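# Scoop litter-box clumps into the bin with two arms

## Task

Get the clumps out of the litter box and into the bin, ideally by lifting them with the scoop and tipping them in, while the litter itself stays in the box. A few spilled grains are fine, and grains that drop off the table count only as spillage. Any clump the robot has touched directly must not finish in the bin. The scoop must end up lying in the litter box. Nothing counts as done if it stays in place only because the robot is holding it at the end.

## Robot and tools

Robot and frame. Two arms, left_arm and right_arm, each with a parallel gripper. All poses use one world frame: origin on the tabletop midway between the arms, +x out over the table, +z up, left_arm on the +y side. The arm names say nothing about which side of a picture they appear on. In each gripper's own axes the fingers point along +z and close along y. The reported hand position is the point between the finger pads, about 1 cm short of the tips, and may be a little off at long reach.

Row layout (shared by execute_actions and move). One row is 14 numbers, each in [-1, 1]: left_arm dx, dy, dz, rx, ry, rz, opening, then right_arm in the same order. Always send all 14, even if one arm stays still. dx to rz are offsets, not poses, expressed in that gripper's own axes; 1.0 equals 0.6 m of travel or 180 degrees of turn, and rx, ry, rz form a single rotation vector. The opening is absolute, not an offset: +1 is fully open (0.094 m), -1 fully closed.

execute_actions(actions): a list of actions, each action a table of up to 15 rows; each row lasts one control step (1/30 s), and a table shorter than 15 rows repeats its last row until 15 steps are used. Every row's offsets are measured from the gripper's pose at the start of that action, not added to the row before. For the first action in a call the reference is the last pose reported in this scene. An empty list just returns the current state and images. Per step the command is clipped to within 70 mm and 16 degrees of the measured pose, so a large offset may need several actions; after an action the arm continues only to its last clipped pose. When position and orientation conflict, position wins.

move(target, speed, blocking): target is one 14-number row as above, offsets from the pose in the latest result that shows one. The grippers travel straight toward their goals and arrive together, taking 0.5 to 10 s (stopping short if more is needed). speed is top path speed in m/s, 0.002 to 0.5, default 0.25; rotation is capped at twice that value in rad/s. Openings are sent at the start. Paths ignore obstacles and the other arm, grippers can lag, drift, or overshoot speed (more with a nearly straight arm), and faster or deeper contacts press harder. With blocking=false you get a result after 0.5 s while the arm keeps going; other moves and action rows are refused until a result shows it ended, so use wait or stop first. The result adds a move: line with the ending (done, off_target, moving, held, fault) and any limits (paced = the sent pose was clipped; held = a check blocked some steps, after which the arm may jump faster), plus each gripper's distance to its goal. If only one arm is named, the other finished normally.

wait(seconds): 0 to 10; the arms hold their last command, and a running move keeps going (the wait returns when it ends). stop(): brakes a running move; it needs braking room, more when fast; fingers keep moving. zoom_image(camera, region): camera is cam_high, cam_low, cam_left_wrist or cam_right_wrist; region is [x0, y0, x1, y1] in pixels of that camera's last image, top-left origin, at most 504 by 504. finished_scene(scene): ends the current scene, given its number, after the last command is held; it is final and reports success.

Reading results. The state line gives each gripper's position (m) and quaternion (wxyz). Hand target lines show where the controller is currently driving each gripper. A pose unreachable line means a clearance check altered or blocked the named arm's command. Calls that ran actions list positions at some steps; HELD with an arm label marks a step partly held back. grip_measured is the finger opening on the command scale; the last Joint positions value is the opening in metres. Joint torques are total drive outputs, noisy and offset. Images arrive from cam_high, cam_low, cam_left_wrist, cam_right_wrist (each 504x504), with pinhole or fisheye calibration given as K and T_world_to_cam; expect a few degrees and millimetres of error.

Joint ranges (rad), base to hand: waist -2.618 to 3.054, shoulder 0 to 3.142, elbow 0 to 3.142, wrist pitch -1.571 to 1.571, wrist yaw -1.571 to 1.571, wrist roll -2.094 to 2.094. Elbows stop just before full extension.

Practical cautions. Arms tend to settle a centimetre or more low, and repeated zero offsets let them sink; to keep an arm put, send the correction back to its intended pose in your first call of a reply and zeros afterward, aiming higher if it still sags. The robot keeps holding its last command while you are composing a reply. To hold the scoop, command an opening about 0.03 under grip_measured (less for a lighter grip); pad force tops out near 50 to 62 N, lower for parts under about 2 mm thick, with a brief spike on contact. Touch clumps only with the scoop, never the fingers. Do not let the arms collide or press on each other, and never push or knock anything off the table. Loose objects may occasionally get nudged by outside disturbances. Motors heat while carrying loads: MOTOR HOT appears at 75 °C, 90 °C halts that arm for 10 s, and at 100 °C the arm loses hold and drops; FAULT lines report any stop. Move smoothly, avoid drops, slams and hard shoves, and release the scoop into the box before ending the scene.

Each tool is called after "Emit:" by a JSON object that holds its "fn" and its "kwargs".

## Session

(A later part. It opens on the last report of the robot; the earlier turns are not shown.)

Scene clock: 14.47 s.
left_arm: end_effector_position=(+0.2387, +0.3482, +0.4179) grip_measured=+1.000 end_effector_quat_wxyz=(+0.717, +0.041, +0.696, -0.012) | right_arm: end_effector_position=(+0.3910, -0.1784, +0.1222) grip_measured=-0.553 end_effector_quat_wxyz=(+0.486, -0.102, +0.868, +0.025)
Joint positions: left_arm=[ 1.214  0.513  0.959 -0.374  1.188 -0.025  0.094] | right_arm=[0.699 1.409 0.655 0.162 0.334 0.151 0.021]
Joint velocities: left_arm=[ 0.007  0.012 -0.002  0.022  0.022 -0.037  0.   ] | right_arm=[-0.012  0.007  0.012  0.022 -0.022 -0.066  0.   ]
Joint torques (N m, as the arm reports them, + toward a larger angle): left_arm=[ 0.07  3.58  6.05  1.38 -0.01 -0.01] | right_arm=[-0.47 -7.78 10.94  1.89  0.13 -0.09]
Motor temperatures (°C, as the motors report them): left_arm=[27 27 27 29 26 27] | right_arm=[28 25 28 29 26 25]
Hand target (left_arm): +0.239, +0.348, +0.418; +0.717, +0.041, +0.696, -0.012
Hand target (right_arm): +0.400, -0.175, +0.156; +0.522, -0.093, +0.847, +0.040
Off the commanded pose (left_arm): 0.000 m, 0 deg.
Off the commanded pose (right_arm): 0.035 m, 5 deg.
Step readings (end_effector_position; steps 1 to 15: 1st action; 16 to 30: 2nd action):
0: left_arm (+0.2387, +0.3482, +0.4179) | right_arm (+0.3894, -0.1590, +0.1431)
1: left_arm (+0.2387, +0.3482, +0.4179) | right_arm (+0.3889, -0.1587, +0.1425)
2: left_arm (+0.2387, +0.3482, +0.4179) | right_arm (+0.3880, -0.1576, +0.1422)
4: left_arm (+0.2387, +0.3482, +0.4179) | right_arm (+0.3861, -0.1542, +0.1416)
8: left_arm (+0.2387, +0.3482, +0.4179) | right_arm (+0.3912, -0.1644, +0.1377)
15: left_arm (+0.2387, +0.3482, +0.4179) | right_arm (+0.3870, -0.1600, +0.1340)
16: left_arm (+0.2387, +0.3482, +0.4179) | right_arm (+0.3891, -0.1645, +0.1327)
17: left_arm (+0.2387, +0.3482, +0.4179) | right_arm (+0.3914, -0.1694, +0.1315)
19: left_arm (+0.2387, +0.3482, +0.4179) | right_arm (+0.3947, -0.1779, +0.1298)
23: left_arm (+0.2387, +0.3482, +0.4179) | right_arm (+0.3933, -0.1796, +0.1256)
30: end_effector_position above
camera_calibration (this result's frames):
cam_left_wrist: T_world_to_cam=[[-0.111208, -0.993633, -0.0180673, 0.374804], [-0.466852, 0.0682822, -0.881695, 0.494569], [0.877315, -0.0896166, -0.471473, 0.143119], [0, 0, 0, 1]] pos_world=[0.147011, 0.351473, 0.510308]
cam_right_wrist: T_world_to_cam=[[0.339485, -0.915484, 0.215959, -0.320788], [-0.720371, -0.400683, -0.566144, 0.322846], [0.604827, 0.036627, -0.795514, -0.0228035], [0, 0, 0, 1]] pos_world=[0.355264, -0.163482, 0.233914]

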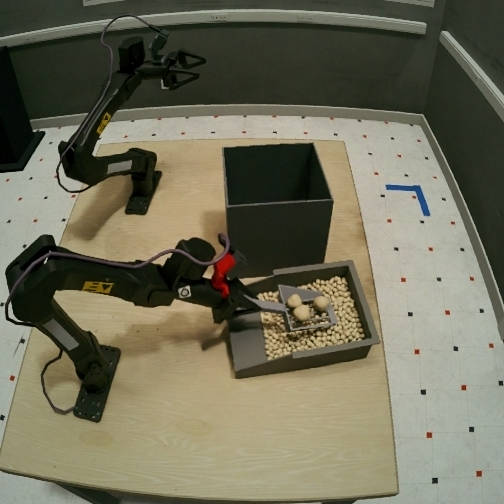

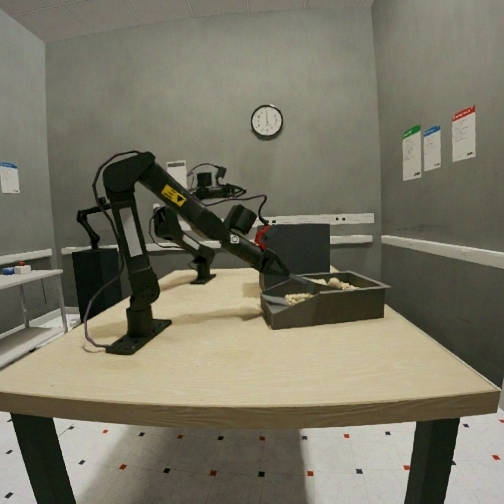

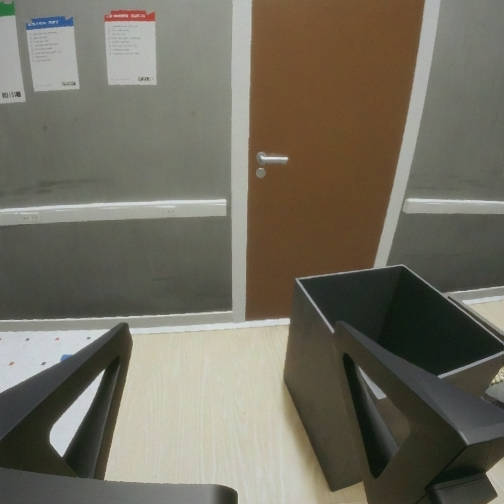

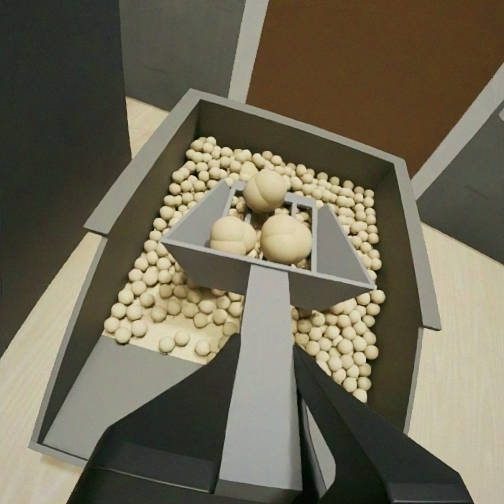

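Emit:
{"fn": "move", "kwargs": {"target": [0,0,0,0,0,0,1,-0.08,0,-0.04,0,-0.12,0,-0.6]}}

Emit:
{"fn": "move", "kwargs": {"target": [0,0,0,0,0,0,1,-0.37,0,-0.13,0,-0.03,0,-0.6], "speed": 0.18}}

Scene clock: 16.13 s.
left_arm: end_effector_position=(+0.2387, +0.3482, +0.4179) grip_measured=+1.000 end_effector_quat_wxyz=(+0.717, +0.041, +0.696, -0.012) | right_arm: end_effector_position=(+0.3972, -0.1766, +0.1718) grip_measured=-0.553 end_effector_quat_wxyz=(+0.630, -0.094, +0.770, +0.046)
Joint positions: left_arm=[ 1.214  0.513  0.959 -0.374  1.188 -0.025  0.094] | right_arm=[0.712 1.385 0.483 0.682 0.376 0.033 0.021]
Joint velocities: left_arm=[ 0.007 -0.007 -0.007  0.037 -0.066  0.037  0.   ] | right_arm=[ 0.002 -0.007 -0.007 -0.007 -0.022 -0.11   0.001]
Joint torques (N m, as the arm reports them, + toward a larger angle): left_arm=[-0.03  3.67  6.25  1.39 -0.02 -0.02] | right_arm=[ 0.68 -4.53  6.15  2.23  0.17 -0.07]
Motor temperatures (°C, as the motors report them): left_arm=[27 27 27 29 26 27] | right_arm=[28 25 28 29 26 25]
Hand target (left_arm): +0.239, +0.348, +0.418; +0.717, +0.041, +0.696, -0.012
Hand target (right_arm): +0.395, -0.174, +0.175; +0.638, -0.095, +0.762, +0.048
Off the commanded pose (left_arm): 0.000 m, 0 deg.
Off the commanded pose (right_arm): 0.005 m, 2 deg.
move: done
camera_calibration (this result's frames):
cam_left_wrist: T_world_to_cam=[[-0.111208, -0.993633, -0.0180673, 0.374804], [-0.466852, 0.0682822, -0.881695, 0.494569], [0.877315, -0.0896166, -0.471473, 0.143119], [0, 0, 0, 1]] pos_world=[0.147011, 0.351473, 0.510308]
cam_right_wrist: T_world_to_cam=[[0.275914, -0.928365, 0.249017, -0.314566], [-0.476649, -0.357128, -0.803284, 0.307717], [0.834672, 0.102943, -0.541041, -0.110489], [0, 0, 0, 1]] pos_world=[0.325688, -0.170764, 0.265737]

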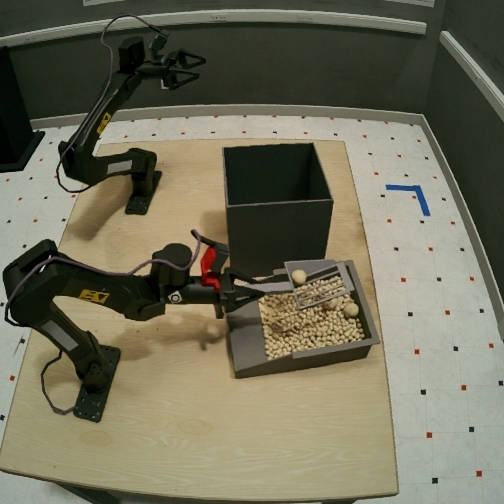

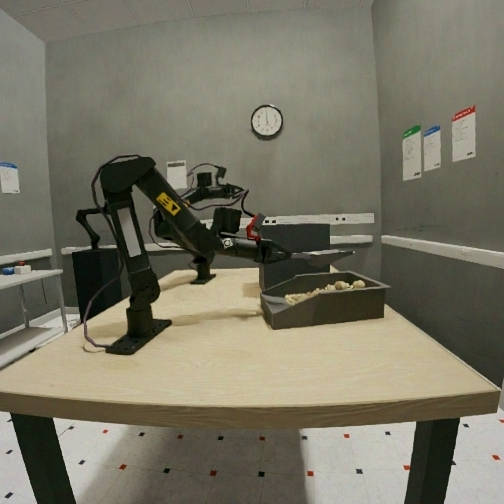

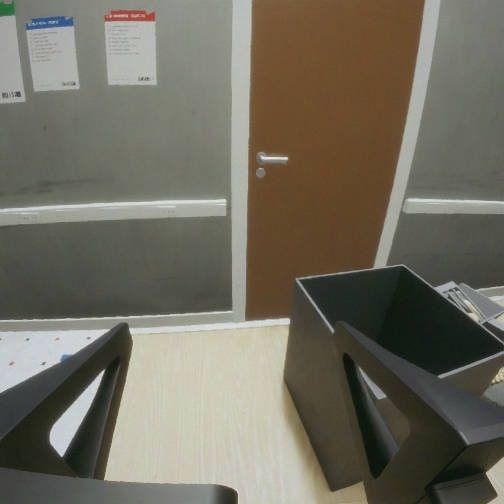

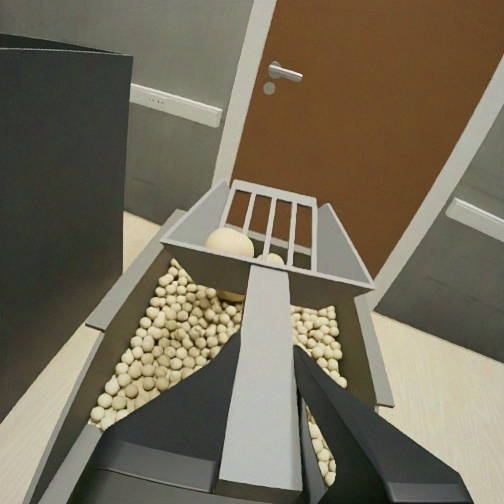

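Scene clock: 18.13 s.
left_arm: end_effector_position=(+0.2387, +0.3482, +0.4179) grip_measured=+1.000 end_effector_quat_wxyz=(+0.717, +0.041, +0.696, -0.012) | right_arm: end_effector_position=(+0.3687, -0.1697, +0.3879) grip_measured=-0.553 end_effector_quat_wxyz=(+0.652, -0.095, +0.751, +0.044)
Joint positions: left_arm=[ 1.214  0.513  0.959 -0.374  1.188 -0.025  0.094] | right_arm=[ 0.813  1.125  1.161 -0.201  0.48   0.018  0.021]
Joint velocities: left_arm=[-0.012  0.007 -0.007  0.051 -0.022  0.022  0.   ] | right_arm=[-0.012  0.007  0.002  0.007 -0.007  0.007 -0.   ]
Joint torques (N m, as the arm reports them, + toward a larger angle): left_arm=[-0.02  3.62  6.08  1.4  -0.01 -0.04] | right_arm=[ 0.83 -3.51 10.56  1.89  0.21 -0.08]
Motor temperatures (°C, as the motors report them): left_arm=[27 27 27 29 26 27] | right_arm=[28 25 28 30 26 25]
Hand target (left_arm): +0.239, +0.348, +0.418; +0.717, +0.041, +0.696, -0.012
Hand target (right_arm): +0.365, -0.169, +0.404; +0.665, -0.092, +0.739, +0.051
Off the commanded pose (left_arm): 0.000 m, 0 deg.
Off the commanded pose (right_arm): 0.018 m, 2 deg.
move: off_target (right_arm)
camera_calibration (this result's frames):
cam_left_wrist: T_world_to_cam=[[-0.111208, -0.993633, -0.0180673, 0.374804], [-0.466852, 0.0682822, -0.881695, 0.494569], [0.877315, -0.0896166, -0.471473, 0.143119], [0, 0, 0, 1]] pos_world=[0.147011, 0.351473, 0.510308]
cam_right_wrist: T_world_to_cam=[[0.262373, -0.928282, 0.263541, -0.354795], [-0.428799, -0.356821, -0.829946, 0.462891], [0.86446, 0.104749, -0.491667, -0.000334504], [0, 0, 0, 1]] pos_world=[0.291865, -0.164145, 0.477513]

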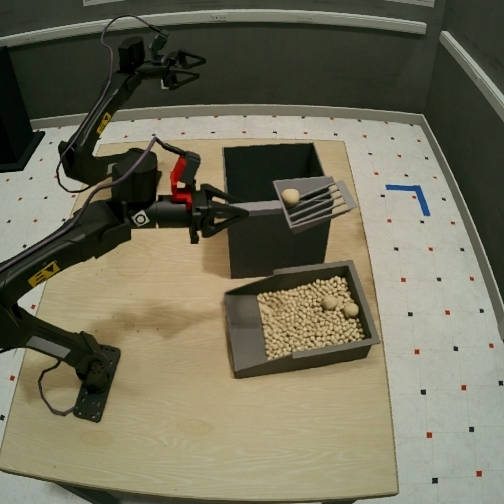

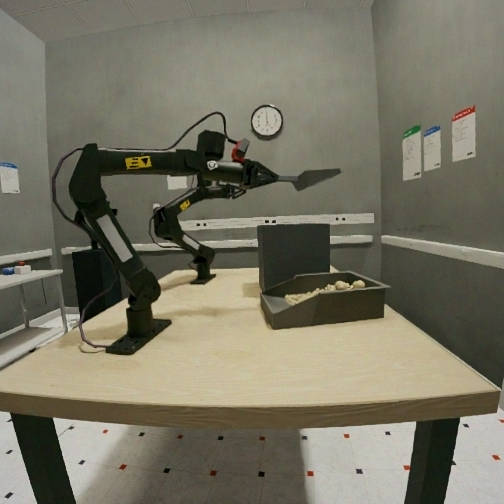

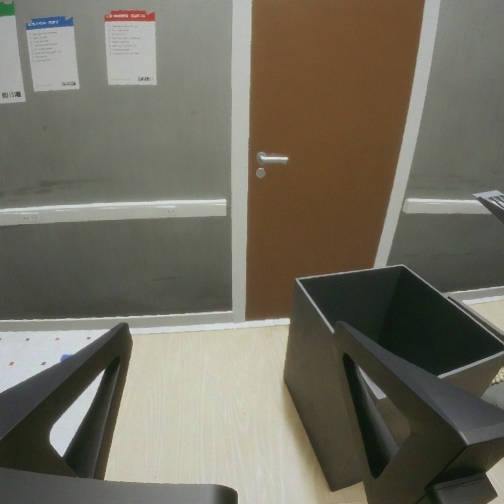

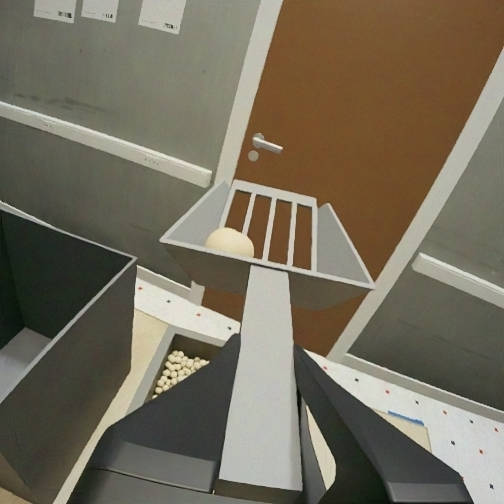

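Emit:
{"fn": "move", "kwargs": {"target": [0,0,0,0,0,0,1,0.05,0.38,-0.04,0,0.03,0.02,-0.6]}}

Emit:
{"fn": "move", "kwargs": {"target": [0,0,0,0,0,0,1,-0.03,0,0.04,0,0.24,0,-0.6]}}

Scene clock: 20.07 s.
left_arm: end_effector_position=(+0.2387, +0.3482, +0.4179) grip_measured=+1.000 end_effector_quat_wxyz=(+0.717, +0.041, +0.696, -0.012) | right_arm: end_effector_position=(+0.2910, +0.0463, +0.3337) grip_measured=-0.553 end_effector_quat_wxyz=(+0.610, -0.092, +0.785, +0.053)
Joint positions: left_arm=[ 1.214  0.513  0.959 -0.374  1.188 -0.025  0.094] | right_arm=[ 1.437  1.703  1.594 -0.41   1.041  0.428  0.021]
Joint velocities: left_arm=[-0.002 -0.012  0.012 -0.007 -0.007 -0.022  0.   ] | right_arm=[ 0.007  0.012  0.002 -0.007 -0.051  0.022 -0.001]
Joint torques (N m, as the arm reports them, + toward a larger angle): left_arm=[-0.07  3.51  6.2   1.33 -0.01 -0.02] | right_arm=[ 0.11 -7.74 11.02  1.45  0.48  0.09]
Motor temperatures (°C, as the motors report them): left_arm=[27 27 28 29 26 27] | right_arm=[28 25 28 30 26 25]
Hand target (left_arm): +0.239, +0.348, +0.418; +0.717, +0.041, +0.696, -0.012
Hand target (right_arm): +0.291, +0.045, +0.346; +0.617, -0.075, +0.781, +0.059
Off the commanded pose (left_arm): 0.000 m, 0 deg.
Off the commanded pose (right_arm): 0.016 m, 2 deg.
move: off_target (right_arm)
camera_calibration (this result's frames):
cam_left_wrist: T_world_to_cam=[[-0.111208, -0.993633, -0.0180673, 0.374804], [-0.466852, 0.0682822, -0.881695, 0.494569], [0.877315, -0.0896166, -0.471473, 0.143119], [0, 0, 0, 1]] pos_world=[0.147011, 0.351473, 0.510308]
cam_right_wrist: T_world_to_cam=[[0.292757, -0.928784, 0.227276, -0.116331], [-0.51631, -0.353609, -0.77999, 0.470336], [0.804809, 0.111003, -0.583062, 0.0651052], [0, 0, 0, 1]] pos_world=[0.224499, 0.051042, 0.431257]

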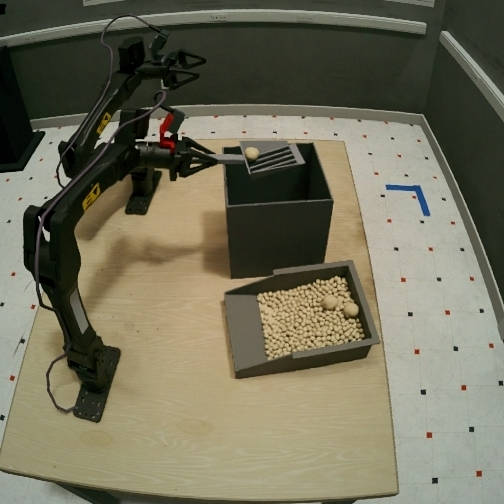

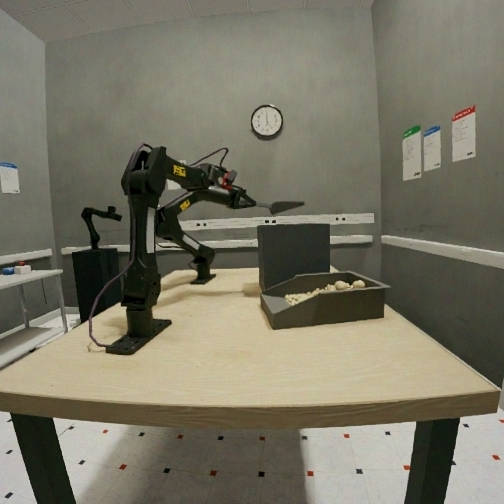

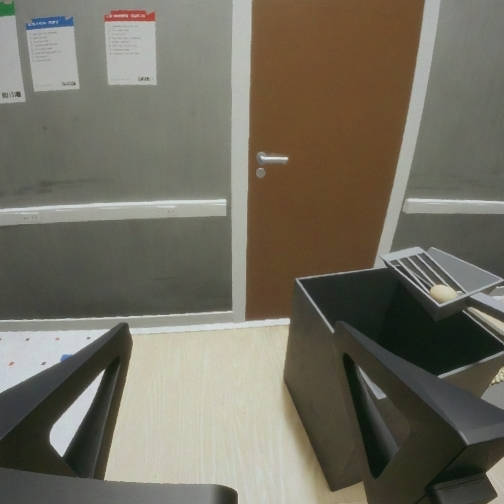

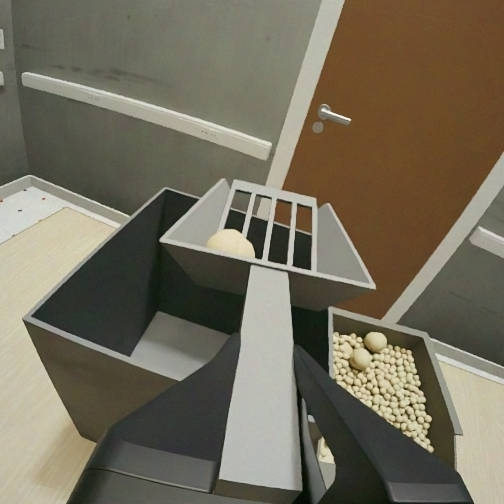

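Scene clock: 22.13 s.
left_arm: end_effector_position=(+0.2387, +0.3482, +0.4179) grip_measured=+1.000 end_effector_quat_wxyz=(+0.717, +0.041, +0.696, -0.012) | right_arm: end_effector_position=(+0.3153, +0.0578, +0.3376) grip_measured=-0.553 end_effector_quat_wxyz=(+0.372, -0.129, +0.913, +0.103)
Joint positions: left_arm=[ 1.214  0.513  0.959 -0.374  1.188 -0.025  0.094] | right_arm=[ 1.243  2.223  2.835 -1.523  0.477  0.664  0.021]
Joint velocities: left_arm=[-0.002  0.022 -0.012  0.022 -0.022 -0.051  0.   ] | right_arm=[-0.002  0.002  0.007 -0.022 -0.022  0.022 -0.001]
Joint torques (N m, as the arm reports them, + toward a larger angle): left_arm=[ 0.01  3.58  6.09  1.38  0.02 -0.04] | right_arm=[ -0.85 -10.04   7.99   1.28   0.29  -0.09]
Motor temperatures (°C, as the motors report them): left_arm=[27 27 28 30 26 27] | right_arm=[28 26 28 30 26 25]
Hand target (left_arm): +0.239, +0.348, +0.418; +0.717, +0.041, +0.696, -0.012
Hand target (right_arm): +0.319, +0.054, +0.344; +0.380, -0.125, +0.911, +0.105
Off the commanded pose (left_arm): 0.000 m, 0 deg.
Off the commanded pose (right_arm): 0.010 m, 16 deg; orientation clipped at the last step of the last action.
elbow stopped short (right arm): the move would have taken joint 3 (elbow) straighter than the controller allows; a more bent joint 3 avoids this.
move: off_target (right_arm); limits=paced
camera_calibration (this result's frames):
cam_left_wrist: T_world_to_cam=[[-0.111208, -0.993633, -0.0180673, 0.374804], [-0.466852, 0.0682822, -0.881695, 0.494569], [0.877315, -0.0896166, -0.471473, 0.143119], [0, 0, 0, 1]] pos_world=[0.147011, 0.351473, 0.510308]
cam_right_wrist: T_world_to_cam=[[0.478107, -0.877597, 0.0351675, -0.110175], [-0.795895, -0.449835, -0.405215, 0.457174], [0.371435, 0.165747, -0.913545, 0.291703], [0, 0, 0, 1]] pos_world=[0.308189, 0.0606146, 0.455612]

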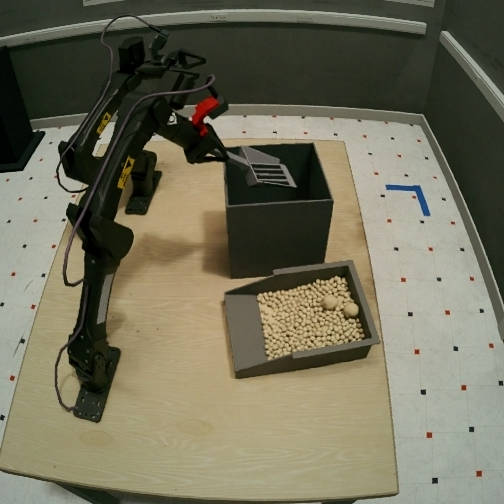

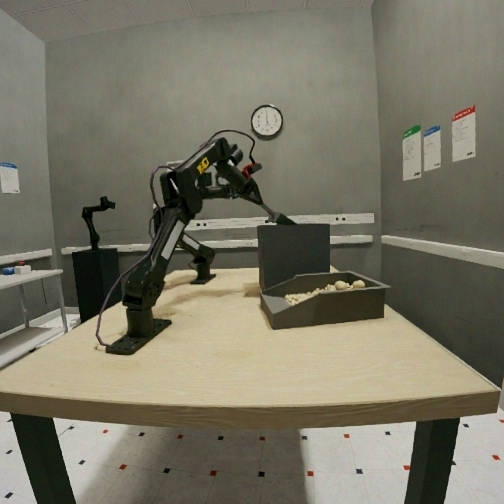

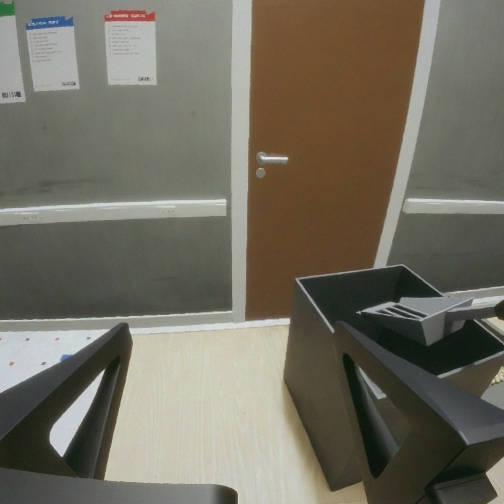

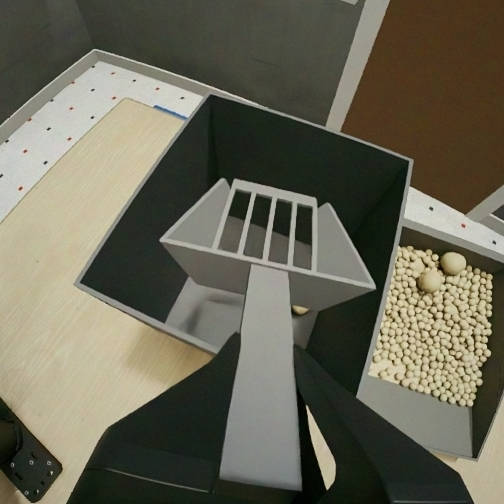

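Emit:
{"fn": "move", "kwargs": {"target": [0,0,0,0,0,0,1,-0.02,-0.05,-0.03,0.055,-0.1,0.01,-0.6]}}

Emit:
{"fn": "move", "kwargs": {"target": [0,0,0,0,0,0,1,0,-0.34,-0.06,0,0,0,-0.6]}}

Scene clock: 24.10 s.
left_arm: end_effector_position=(+0.2387, +0.3482, +0.4179) grip_measured=+1.000 end_effector_quat_wxyz=(+0.717, +0.041, +0.696, -0.012) | right_arm: end_effector_position=(+0.3241, +0.0311, +0.3437) grip_measured=-0.553 end_effector_quat_wxyz=(+0.506, -0.069, +0.859, +0.046)
Joint positions: left_arm=[ 1.214  0.513  0.959 -0.374  1.188 -0.025  0.094] | right_arm=[ 1.308  1.876  2.088 -1.013  0.831  0.662  0.021]
Joint velocities: left_arm=[ 0.007 -0.007  0.007  0.007  0.037 -0.037  0.   ] | right_arm=[-0.012  0.002 -0.002  0.007  0.051  0.037  0.001]
Joint torques (N m, as the arm reports them, + toward a larger angle): left_arm=[-0.03  3.72  6.27  1.33  0.   -0.03] | right_arm=[  0.44 -10.91   5.6    1.52   0.59  -0.1 ]
Motor temperatures (°C, as the motors report them): left_arm=[27 27 28 30 26 27] | right_arm=[28 26 28 30 26 25]
Hand target (left_arm): +0.239, +0.348, +0.418; +0.717, +0.041, +0.696, -0.012
Hand target (right_arm): +0.321, +0.026, +0.356; +0.519, -0.064, +0.851, +0.051
Off the commanded pose (left_arm): 0.000 m, 0 deg.
Off the commanded pose (right_arm): 0.014 m, 2 deg.
move: off_target (right_arm)
camera_calibration (this result's frames):
cam_left_wrist: T_world_to_cam=[[-0.111208, -0.993633, -0.0180673, 0.374804], [-0.466852, 0.0682822, -0.881695, 0.494569], [0.877315, -0.0896166, -0.471473, 0.143119], [0, 0, 0, 1]] pos_world=[0.147011, 0.351473, 0.510308]
cam_right_wrist: T_world_to_cam=[[0.29698, -0.941303, 0.160471, -0.120408], [-0.712262, -0.330302, -0.619341, 0.497404], [0.635992, 0.0696344, -0.768548, 0.165805], [0, 0, 0, 1]] pos_world=[0.28459, 0.0394072, 0.454814]

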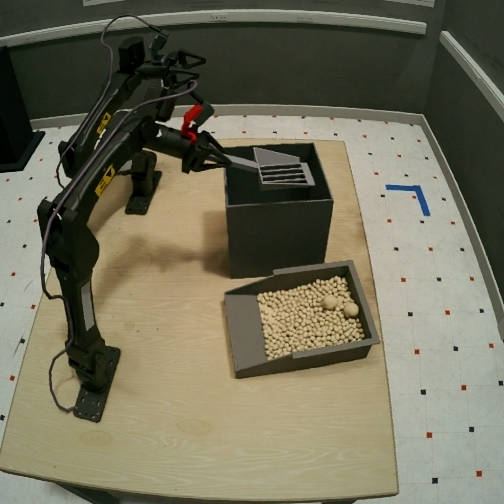

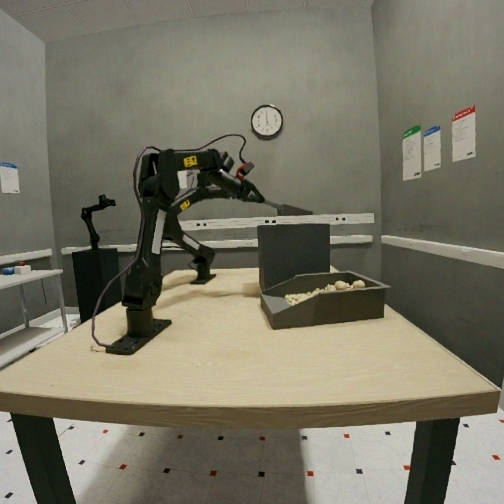

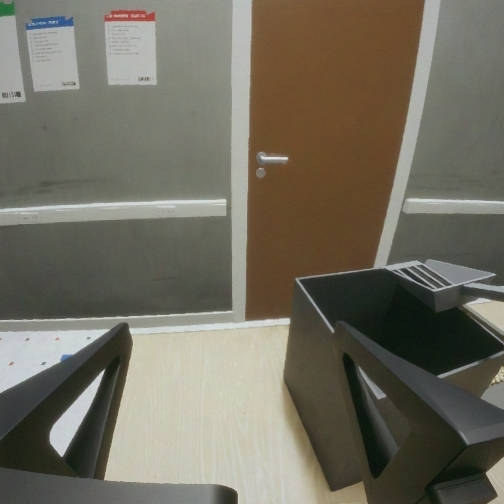

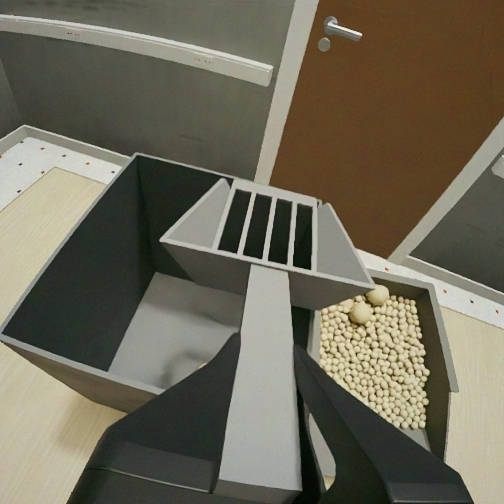

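Scene clock: 25.60 s.
left_arm: end_effector_position=(+0.2387, +0.3482, +0.4179) grip_measured=+1.000 end_effector_quat_wxyz=(+0.717, +0.041, +0.696, -0.012) | right_arm: end_effector_position=(+0.3301, -0.1713, +0.3559) grip_measured=-0.553 end_effector_quat_wxyz=(+0.494, -0.073, +0.866, +0.043)
Joint positions: left_arm=[ 1.214  0.513  0.959 -0.374  1.188 -0.025  0.094] | right_arm=[ 0.887  1.226  1.483 -0.873  0.493  0.327  0.021]
Joint velocities: left_arm=[-0.012 -0.012 -0.022 -0.066 -0.007  0.007  0.   ] | right_arm=[ 0.007  0.007 -0.007  0.022 -0.007 -0.051 -0.   ]
Joint torques (N m, as the arm reports them, + toward a larger angle): left_arm=[ 0.04  3.56  6.06  1.38  0.01 -0.04] | right_arm=[-1.08 -4.41  6.19  1.86  0.24 -0.07]
Motor temperatures (°C, as the motors report them): left_arm=[27 27 28 30 26 27] | right_arm=[28 26 28 30 26 25]
Hand target (left_arm): +0.239, +0.348, +0.418; +0.717, +0.041, +0.696, -0.012
Hand target (right_arm): +0.331, -0.176, +0.361; +0.503, -0.068, +0.860, +0.045
Off the commanded pose (left_arm): 0.000 m, 0 deg.
Off the commanded pose (right_arm): 0.006 m, 2 deg.
move: done
camera_calibration (this result's frames):
cam_left_wrist: T_world_to_cam=[[-0.111208, -0.993633, -0.0180673, 0.374804], [-0.466852, 0.0682822, -0.881695, 0.494569], [0.877315, -0.0896166, -0.471473, 0.143119], [0, 0, 0, 1]] pos_world=[0.147011, 0.351473, 0.510308]
cam_right_wrist: T_world_to_cam=[[0.305669, -0.938205, 0.162289, -0.31767], [-0.727258, -0.340071, -0.596194, 0.437471], [0.614542, 0.0642123, -0.786267, 0.197921], [0, 0, 0, 1]] pos_world=[0.293625, -0.161978, 0.46799]

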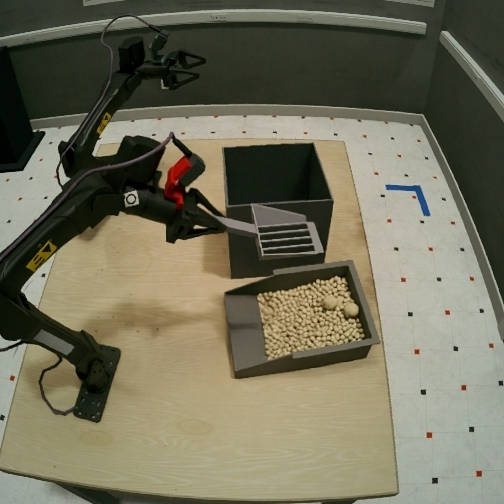

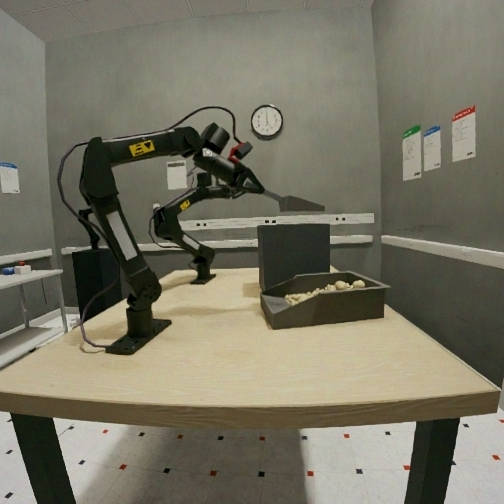

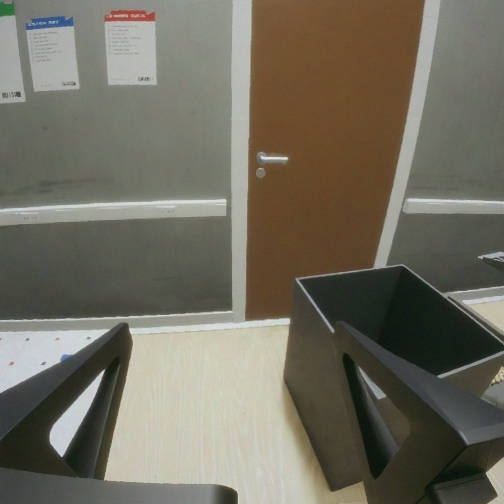

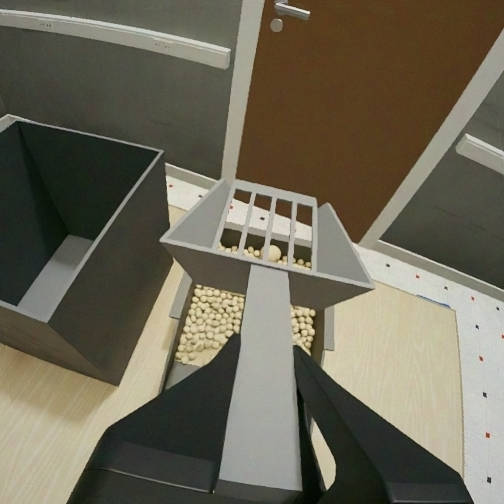

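Emit:
{"fn": "move", "kwargs": {"target": [0,0,0,0,0,0,1,0.236,-0.028,0.14,0,0.16,0,-0.6]}}

Emit:
{"fn": "move", "kwargs": {"target": [0,0,0,0,0,0,1,-0.025,0,0.12,0,-0.045,0,-0.6], "speed": 0.08}}

Scene clock: 27.40 s.
left_arm: end_effector_position=(+0.2387, +0.3482, +0.4179) grip_measured=+1.000 end_effector_quat_wxyz=(+0.717, +0.041, +0.696, -0.012) | right_arm: end_effector_position=(+0.3316, -0.1859, +0.1935) grip_measured=-0.553 end_effector_quat_wxyz=(+0.266, -0.084, +0.960, +0.022)
Joint positions: left_arm=[ 1.214  0.513  0.959 -0.374  1.188 -0.025  0.094] | right_arm=[ 0.709  1.39   1.267 -0.946  0.205  0.349  0.021]
Joint velocities: left_arm=[-0.007 -0.012  0.002  0.022 -0.022 -0.081  0.   ] | right_arm=[ 0.002  0.012  0.002 -0.037  0.037 -0.051  0.   ]
Joint torques (N m, as the arm reports them, + toward a larger angle): left_arm=[ 0.09  3.68  6.05  1.39 -0.02 -0.04] | right_arm=[-0.94 -4.4   6.69  1.18  0.11 -0.11]
Motor temperatures (°C, as the motors report them): left_arm=[27 27 28 30 26 27] | right_arm=[28 26 28 30 26 25]
Hand target (left_arm): +0.239, +0.348, +0.418; +0.717, +0.041, +0.696, -0.012
Hand target (right_arm): +0.333, -0.189, +0.191; +0.263, -0.082, +0.961, +0.019
Off the commanded pose (left_arm): 0.000 m, 0 deg.
Off the commanded pose (right_arm): 0.003 m, 1 deg.
move: done
camera_calibration (this result's frames):
cam_left_wrist: T_world_to_cam=[[-0.111208, -0.993633, -0.0180673, 0.374804], [-0.466852, 0.0682822, -0.881695, 0.494569], [0.877315, -0.0896166, -0.471473, 0.143119], [0, 0, 0, 1]] pos_world=[0.147011, 0.351473, 0.510308]
cam_right_wrist: T_world_to_cam=[[0.369465, -0.925813, 0.079794, -0.30831], [-0.913074, -0.377644, -0.153885, 0.305792], [0.172602, -0.0160028, -0.984862, 0.240302], [0, 0, 0, 1]] pos_world=[0.351644, -0.166111, 0.308322]

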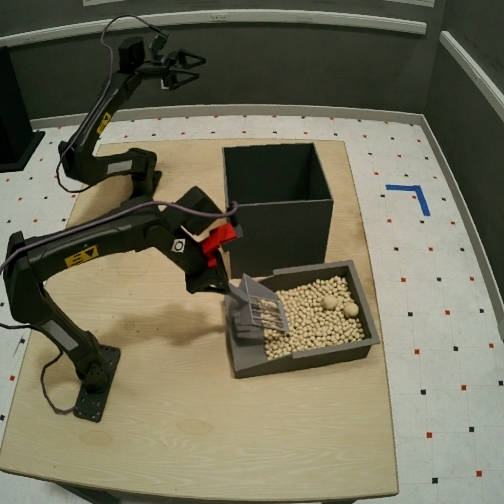

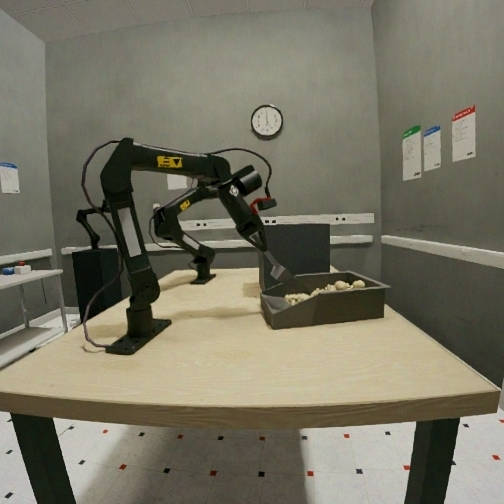

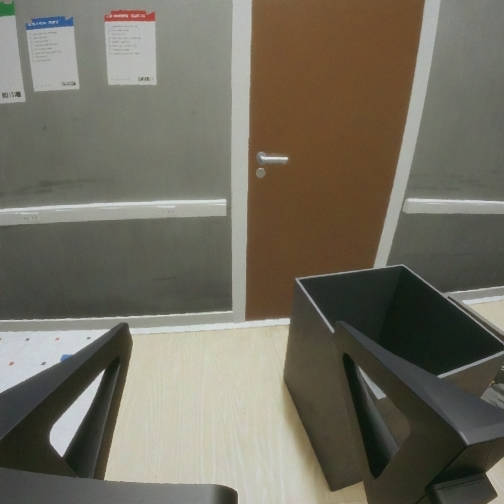

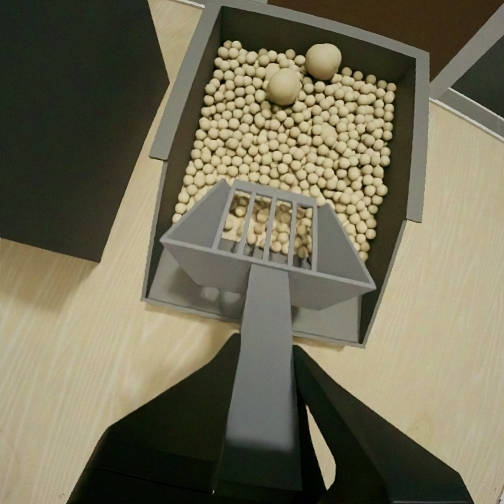

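Scene clock: 28.73 s.
left_arm: end_effector_position=(+0.2387, +0.3482, +0.4179) grip_measured=+1.000 end_effector_quat_wxyz=(+0.717, +0.041, +0.696, -0.012) | right_arm: end_effector_position=(+0.3754, -0.1723, +0.1495) grip_measured=-0.553 end_effector_quat_wxyz=(+0.336, -0.082, +0.937, +0.037)
Joint positions: left_arm=[ 1.214  0.513  0.959 -0.374  1.188 -0.025  0.094] | right_arm=[ 0.684  1.446  1.055 -0.52   0.222  0.3    0.021]
Joint velocities: left_arm=[-0.012 -0.017 -0.012 -0.022  0.007 -0.081  0.   ] | right_arm=[ 0.012  0.002  0.002  0.051 -0.037 -0.037 -0.003]
Joint torques (N m, as the arm reports them, + toward a larger angle): left_arm=[ 0.11  3.61  6.27  1.39  0.   -0.03] | right_arm=[-1.08 -3.95  6.43  1.56  0.16 -0.1 ]
Motor temperatures (°C, as the motors report them): left_arm=[27 27 28 30 26 27] | right_arm=[28 26 28 30 26 25]
Hand target (left_arm): +0.239, +0.348, +0.418; +0.717, +0.041, +0.696, -0.012
Hand target (right_arm): +0.379, -0.177, +0.140; +0.332, -0.081, +0.939, +0.029
Off the commanded pose (left_arm): 0.000 m, 0 deg.
Off the commanded pose (right_arm): 0.012 m, 1 deg.
move: off_target (right_arm)
camera_calibration (this result's frames):
cam_left_wrist: T_world_to_cam=[[-0.111208, -0.993633, -0.0180673, 0.374804], [-0.466852, 0.0682822, -0.881695, 0.494569], [0.877315, -0.0896166, -0.471473, 0.143119], [0, 0, 0, 1]] pos_world=[0.147011, 0.351473, 0.510308]
cam_right_wrist: T_world_to_cam=[[0.362806, -0.927267, 0.0924501, -0.308065], [-0.877819, -0.373373, -0.300044, 0.353535], [0.312739, 0.0277032, -0.949435, 0.139227], [0, 0, 0, 1]] pos_world=[0.378566, -0.157515, 0.266744]

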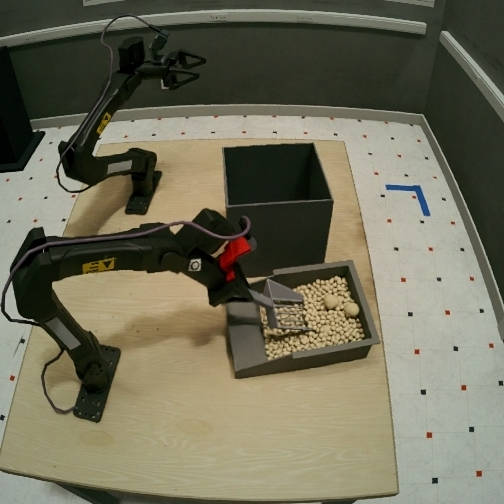

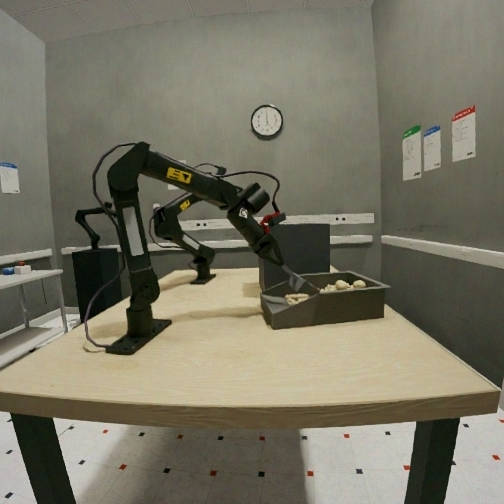

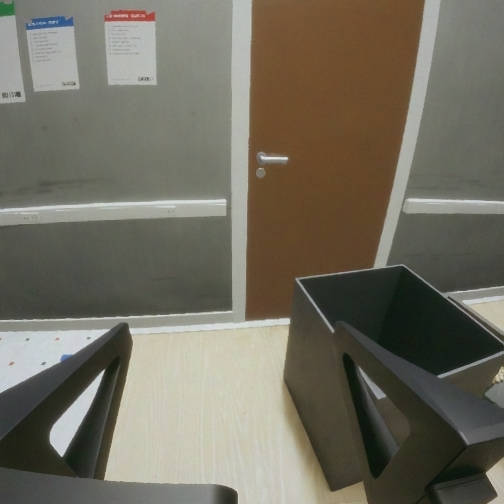

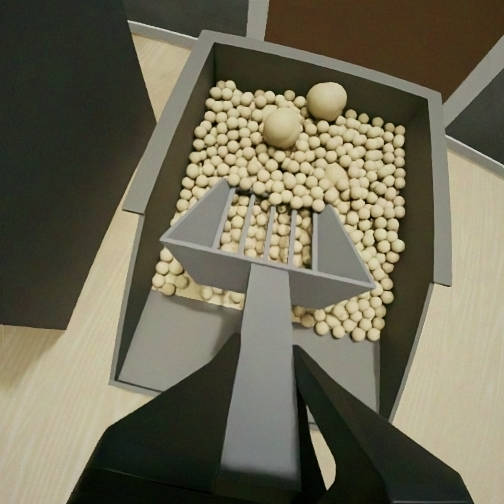

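Emit:
{"fn": "move", "kwargs": {"target": [0,0,0,0,0,0,1,0,-0.015,0.06,0,0,0,-0.6], "speed": 0.06}}

Emit:
{"fn": "move", "kwargs": {"target": [0,0,0,0,0,0,1,-0.045,-0.008,0.1,0,-0.05,0,-0.6], "speed": 0.06}}

Scene clock: 29.93 s.
left_arm: end_effector_position=(+0.2387, +0.3482, +0.4179) grip_measured=+1.000 end_effector_quat_wxyz=(+0.717, +0.041, +0.696, -0.012) | right_arm: end_effector_position=(+0.4007, -0.1714, +0.1404) grip_measured=-0.553 end_effector_quat_wxyz=(+0.356, -0.078, +0.930, +0.045)
Joint positions: left_arm=[ 1.214  0.513  0.959 -0.374  1.188 -0.025  0.094] | right_arm=[ 0.645  1.51   1.046 -0.396  0.201  0.269  0.021]
Joint velocities: left_arm=[-0.007  0.002 -0.012  0.022 -0.022  0.007  0.   ] | right_arm=[ 0.007  0.007 -0.012 -0.007 -0.007  0.007 -0.002]
Joint torques (N m, as the arm reports them, + toward a larger angle): left_arm=[ 0.05  3.53  6.08  1.35 -0.01 -0.01] | right_arm=[-1.05 -4.32  5.82  1.5   0.06 -0.1 ]
Motor temperatures (°C, as the motors report them): left_arm=[27 27 28 30 26 27] | right_arm=[28 26 28 30 26 25]
Hand target (left_arm): +0.239, +0.348, +0.418; +0.717, +0.041, +0.696, -0.012
Hand target (right_arm): +0.398, -0.177, +0.122; +0.335, -0.082, +0.938, +0.037
Off the commanded pose (left_arm): 0.000 m, 0 deg.
Off the commanded pose (right_arm): 0.019 m, 3 deg.
move: off_target (right_arm)
camera_calibration (this result's frames):
cam_left_wrist: T_world_to_cam=[[-0.111208, -0.993633, -0.0180673, 0.374804], [-0.466852, 0.0682822, -0.881695, 0.494569], [0.877315, -0.0896166, -0.471473, 0.143119], [0, 0, 0, 1]] pos_world=[0.147011, 0.351473, 0.510308]
cam_right_wrist: T_world_to_cam=[[0.356895, -0.92999, 0.0880033, -0.313063], [-0.865824, -0.364687, -0.342566, 0.375956], [0.350677, 0.0460648, -0.935363, 0.108579], [0, 0, 0, 1]] pos_world=[0.399167, -0.159041, 0.257901]

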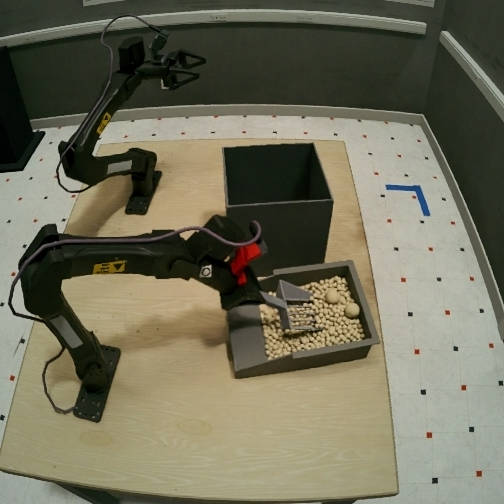

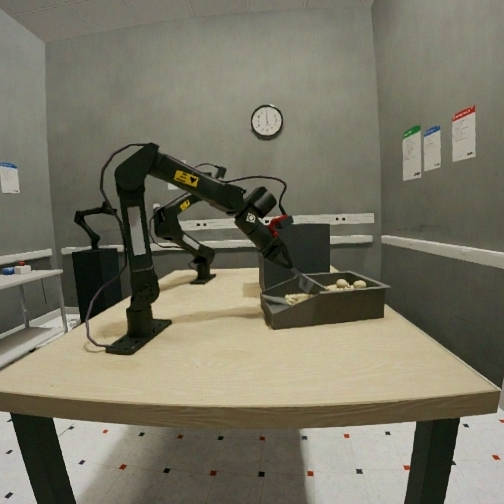

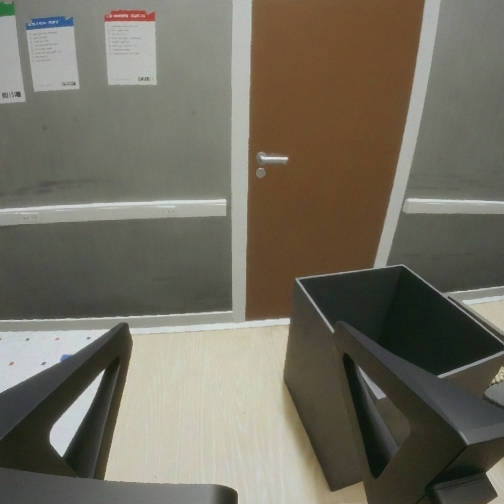

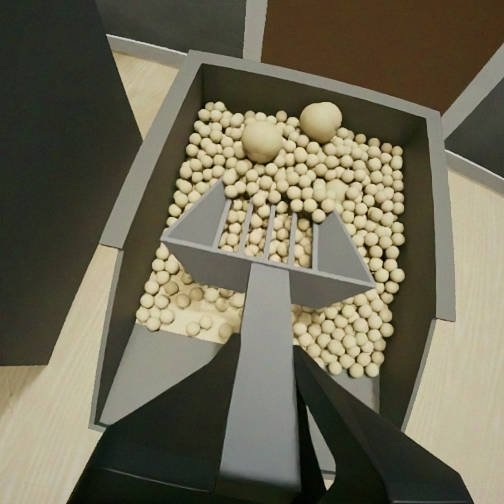

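Scene clock: 31.60 s.
left_arm: end_effector_position=(+0.2387, +0.3482, +0.4179) grip_measured=+1.000 end_effector_quat_wxyz=(+0.717, +0.041, +0.696, -0.012) | right_arm: end_effector_position=(+0.4531, -0.1583, +0.1206) grip_measured=-0.553 end_effector_quat_wxyz=(+0.422, -0.079, +0.901, +0.056)
Joint positions: left_arm=[ 1.214  0.513  0.959 -0.374  1.188 -0.025  0.094] | right_arm=[ 0.613  1.67   1.016 -0.055  0.199  0.213  0.021]
Joint velocities: left_arm=[-0.002 -0.002 -0.017 -0.007  0.051 -0.051  0.   ] | right_arm=[-0.002 -0.007 -0.012 -0.051 -0.022 -0.007 -0.001]
Joint torques (N m, as the arm reports them, + toward a larger angle): left_arm=[ 0.17  3.62  6.2   1.36 -0.02 -0.03] | right_arm=[-1.33 -5.73  6.5   2.04  0.19 -0.12]
Motor temperatures (°C, as the motors report them): left_arm=[27 27 28 30 26 27] | right_arm=[28 26 28 31 26 25]
Hand target (left_arm): +0.239, +0.348, +0.418; +0.717, +0.041, +0.696, -0.012
Hand target (right_arm): +0.460, -0.164, +0.114; +0.427, -0.074, +0.900, +0.052
Off the commanded pose (left_arm): 0.000 m, 0 deg.
Off the commanded pose (right_arm): 0.012 m, 1 deg.
move: off_target (right_arm)
camera_calibration (this result's frames):
cam_left_wrist: T_world_to_cam=[[-0.111208, -0.993633, -0.0180673, 0.374804], [-0.466852, 0.0682822, -0.881695, 0.494569], [0.877315, -0.0896166, -0.471473, 0.143119], [0, 0, 0, 1]] pos_world=[0.147011, 0.351473, 0.510308]
cam_right_wrist: T_world_to_cam=[[0.3507, -0.930431, 0.106334, -0.317304], [-0.804828, -0.357501, -0.473756, 0.408648], [0.478812, 0.0805654, -0.874213, 0.0111733], [0, 0, 0, 1]] pos_world=[0.43482, -0.150037, 0.237108]

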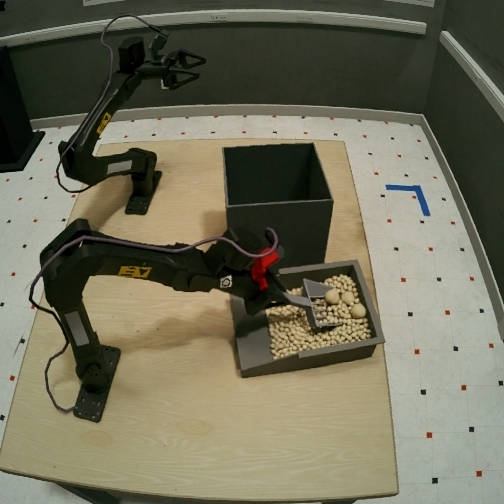

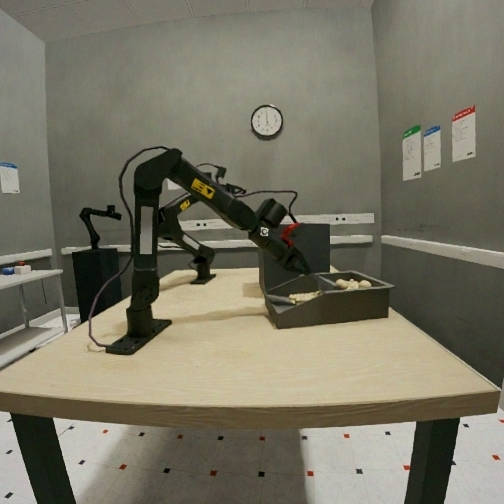

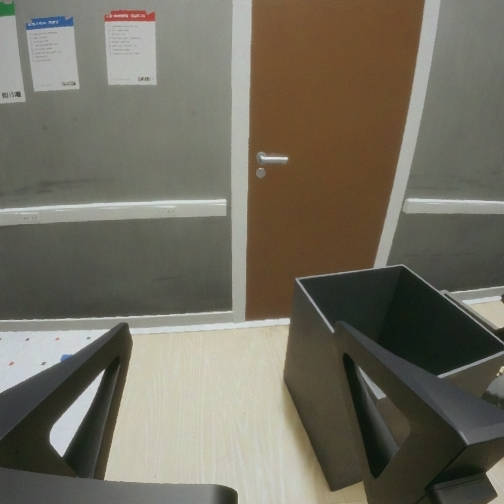

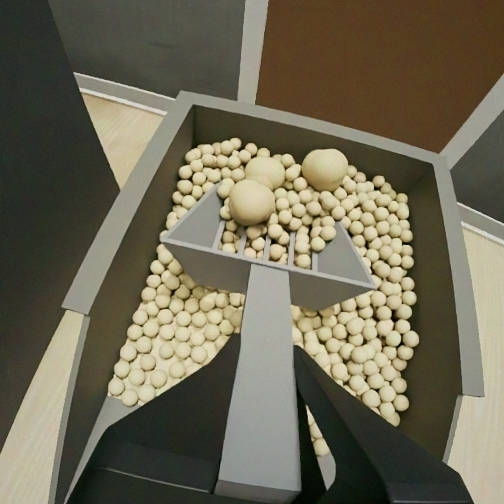

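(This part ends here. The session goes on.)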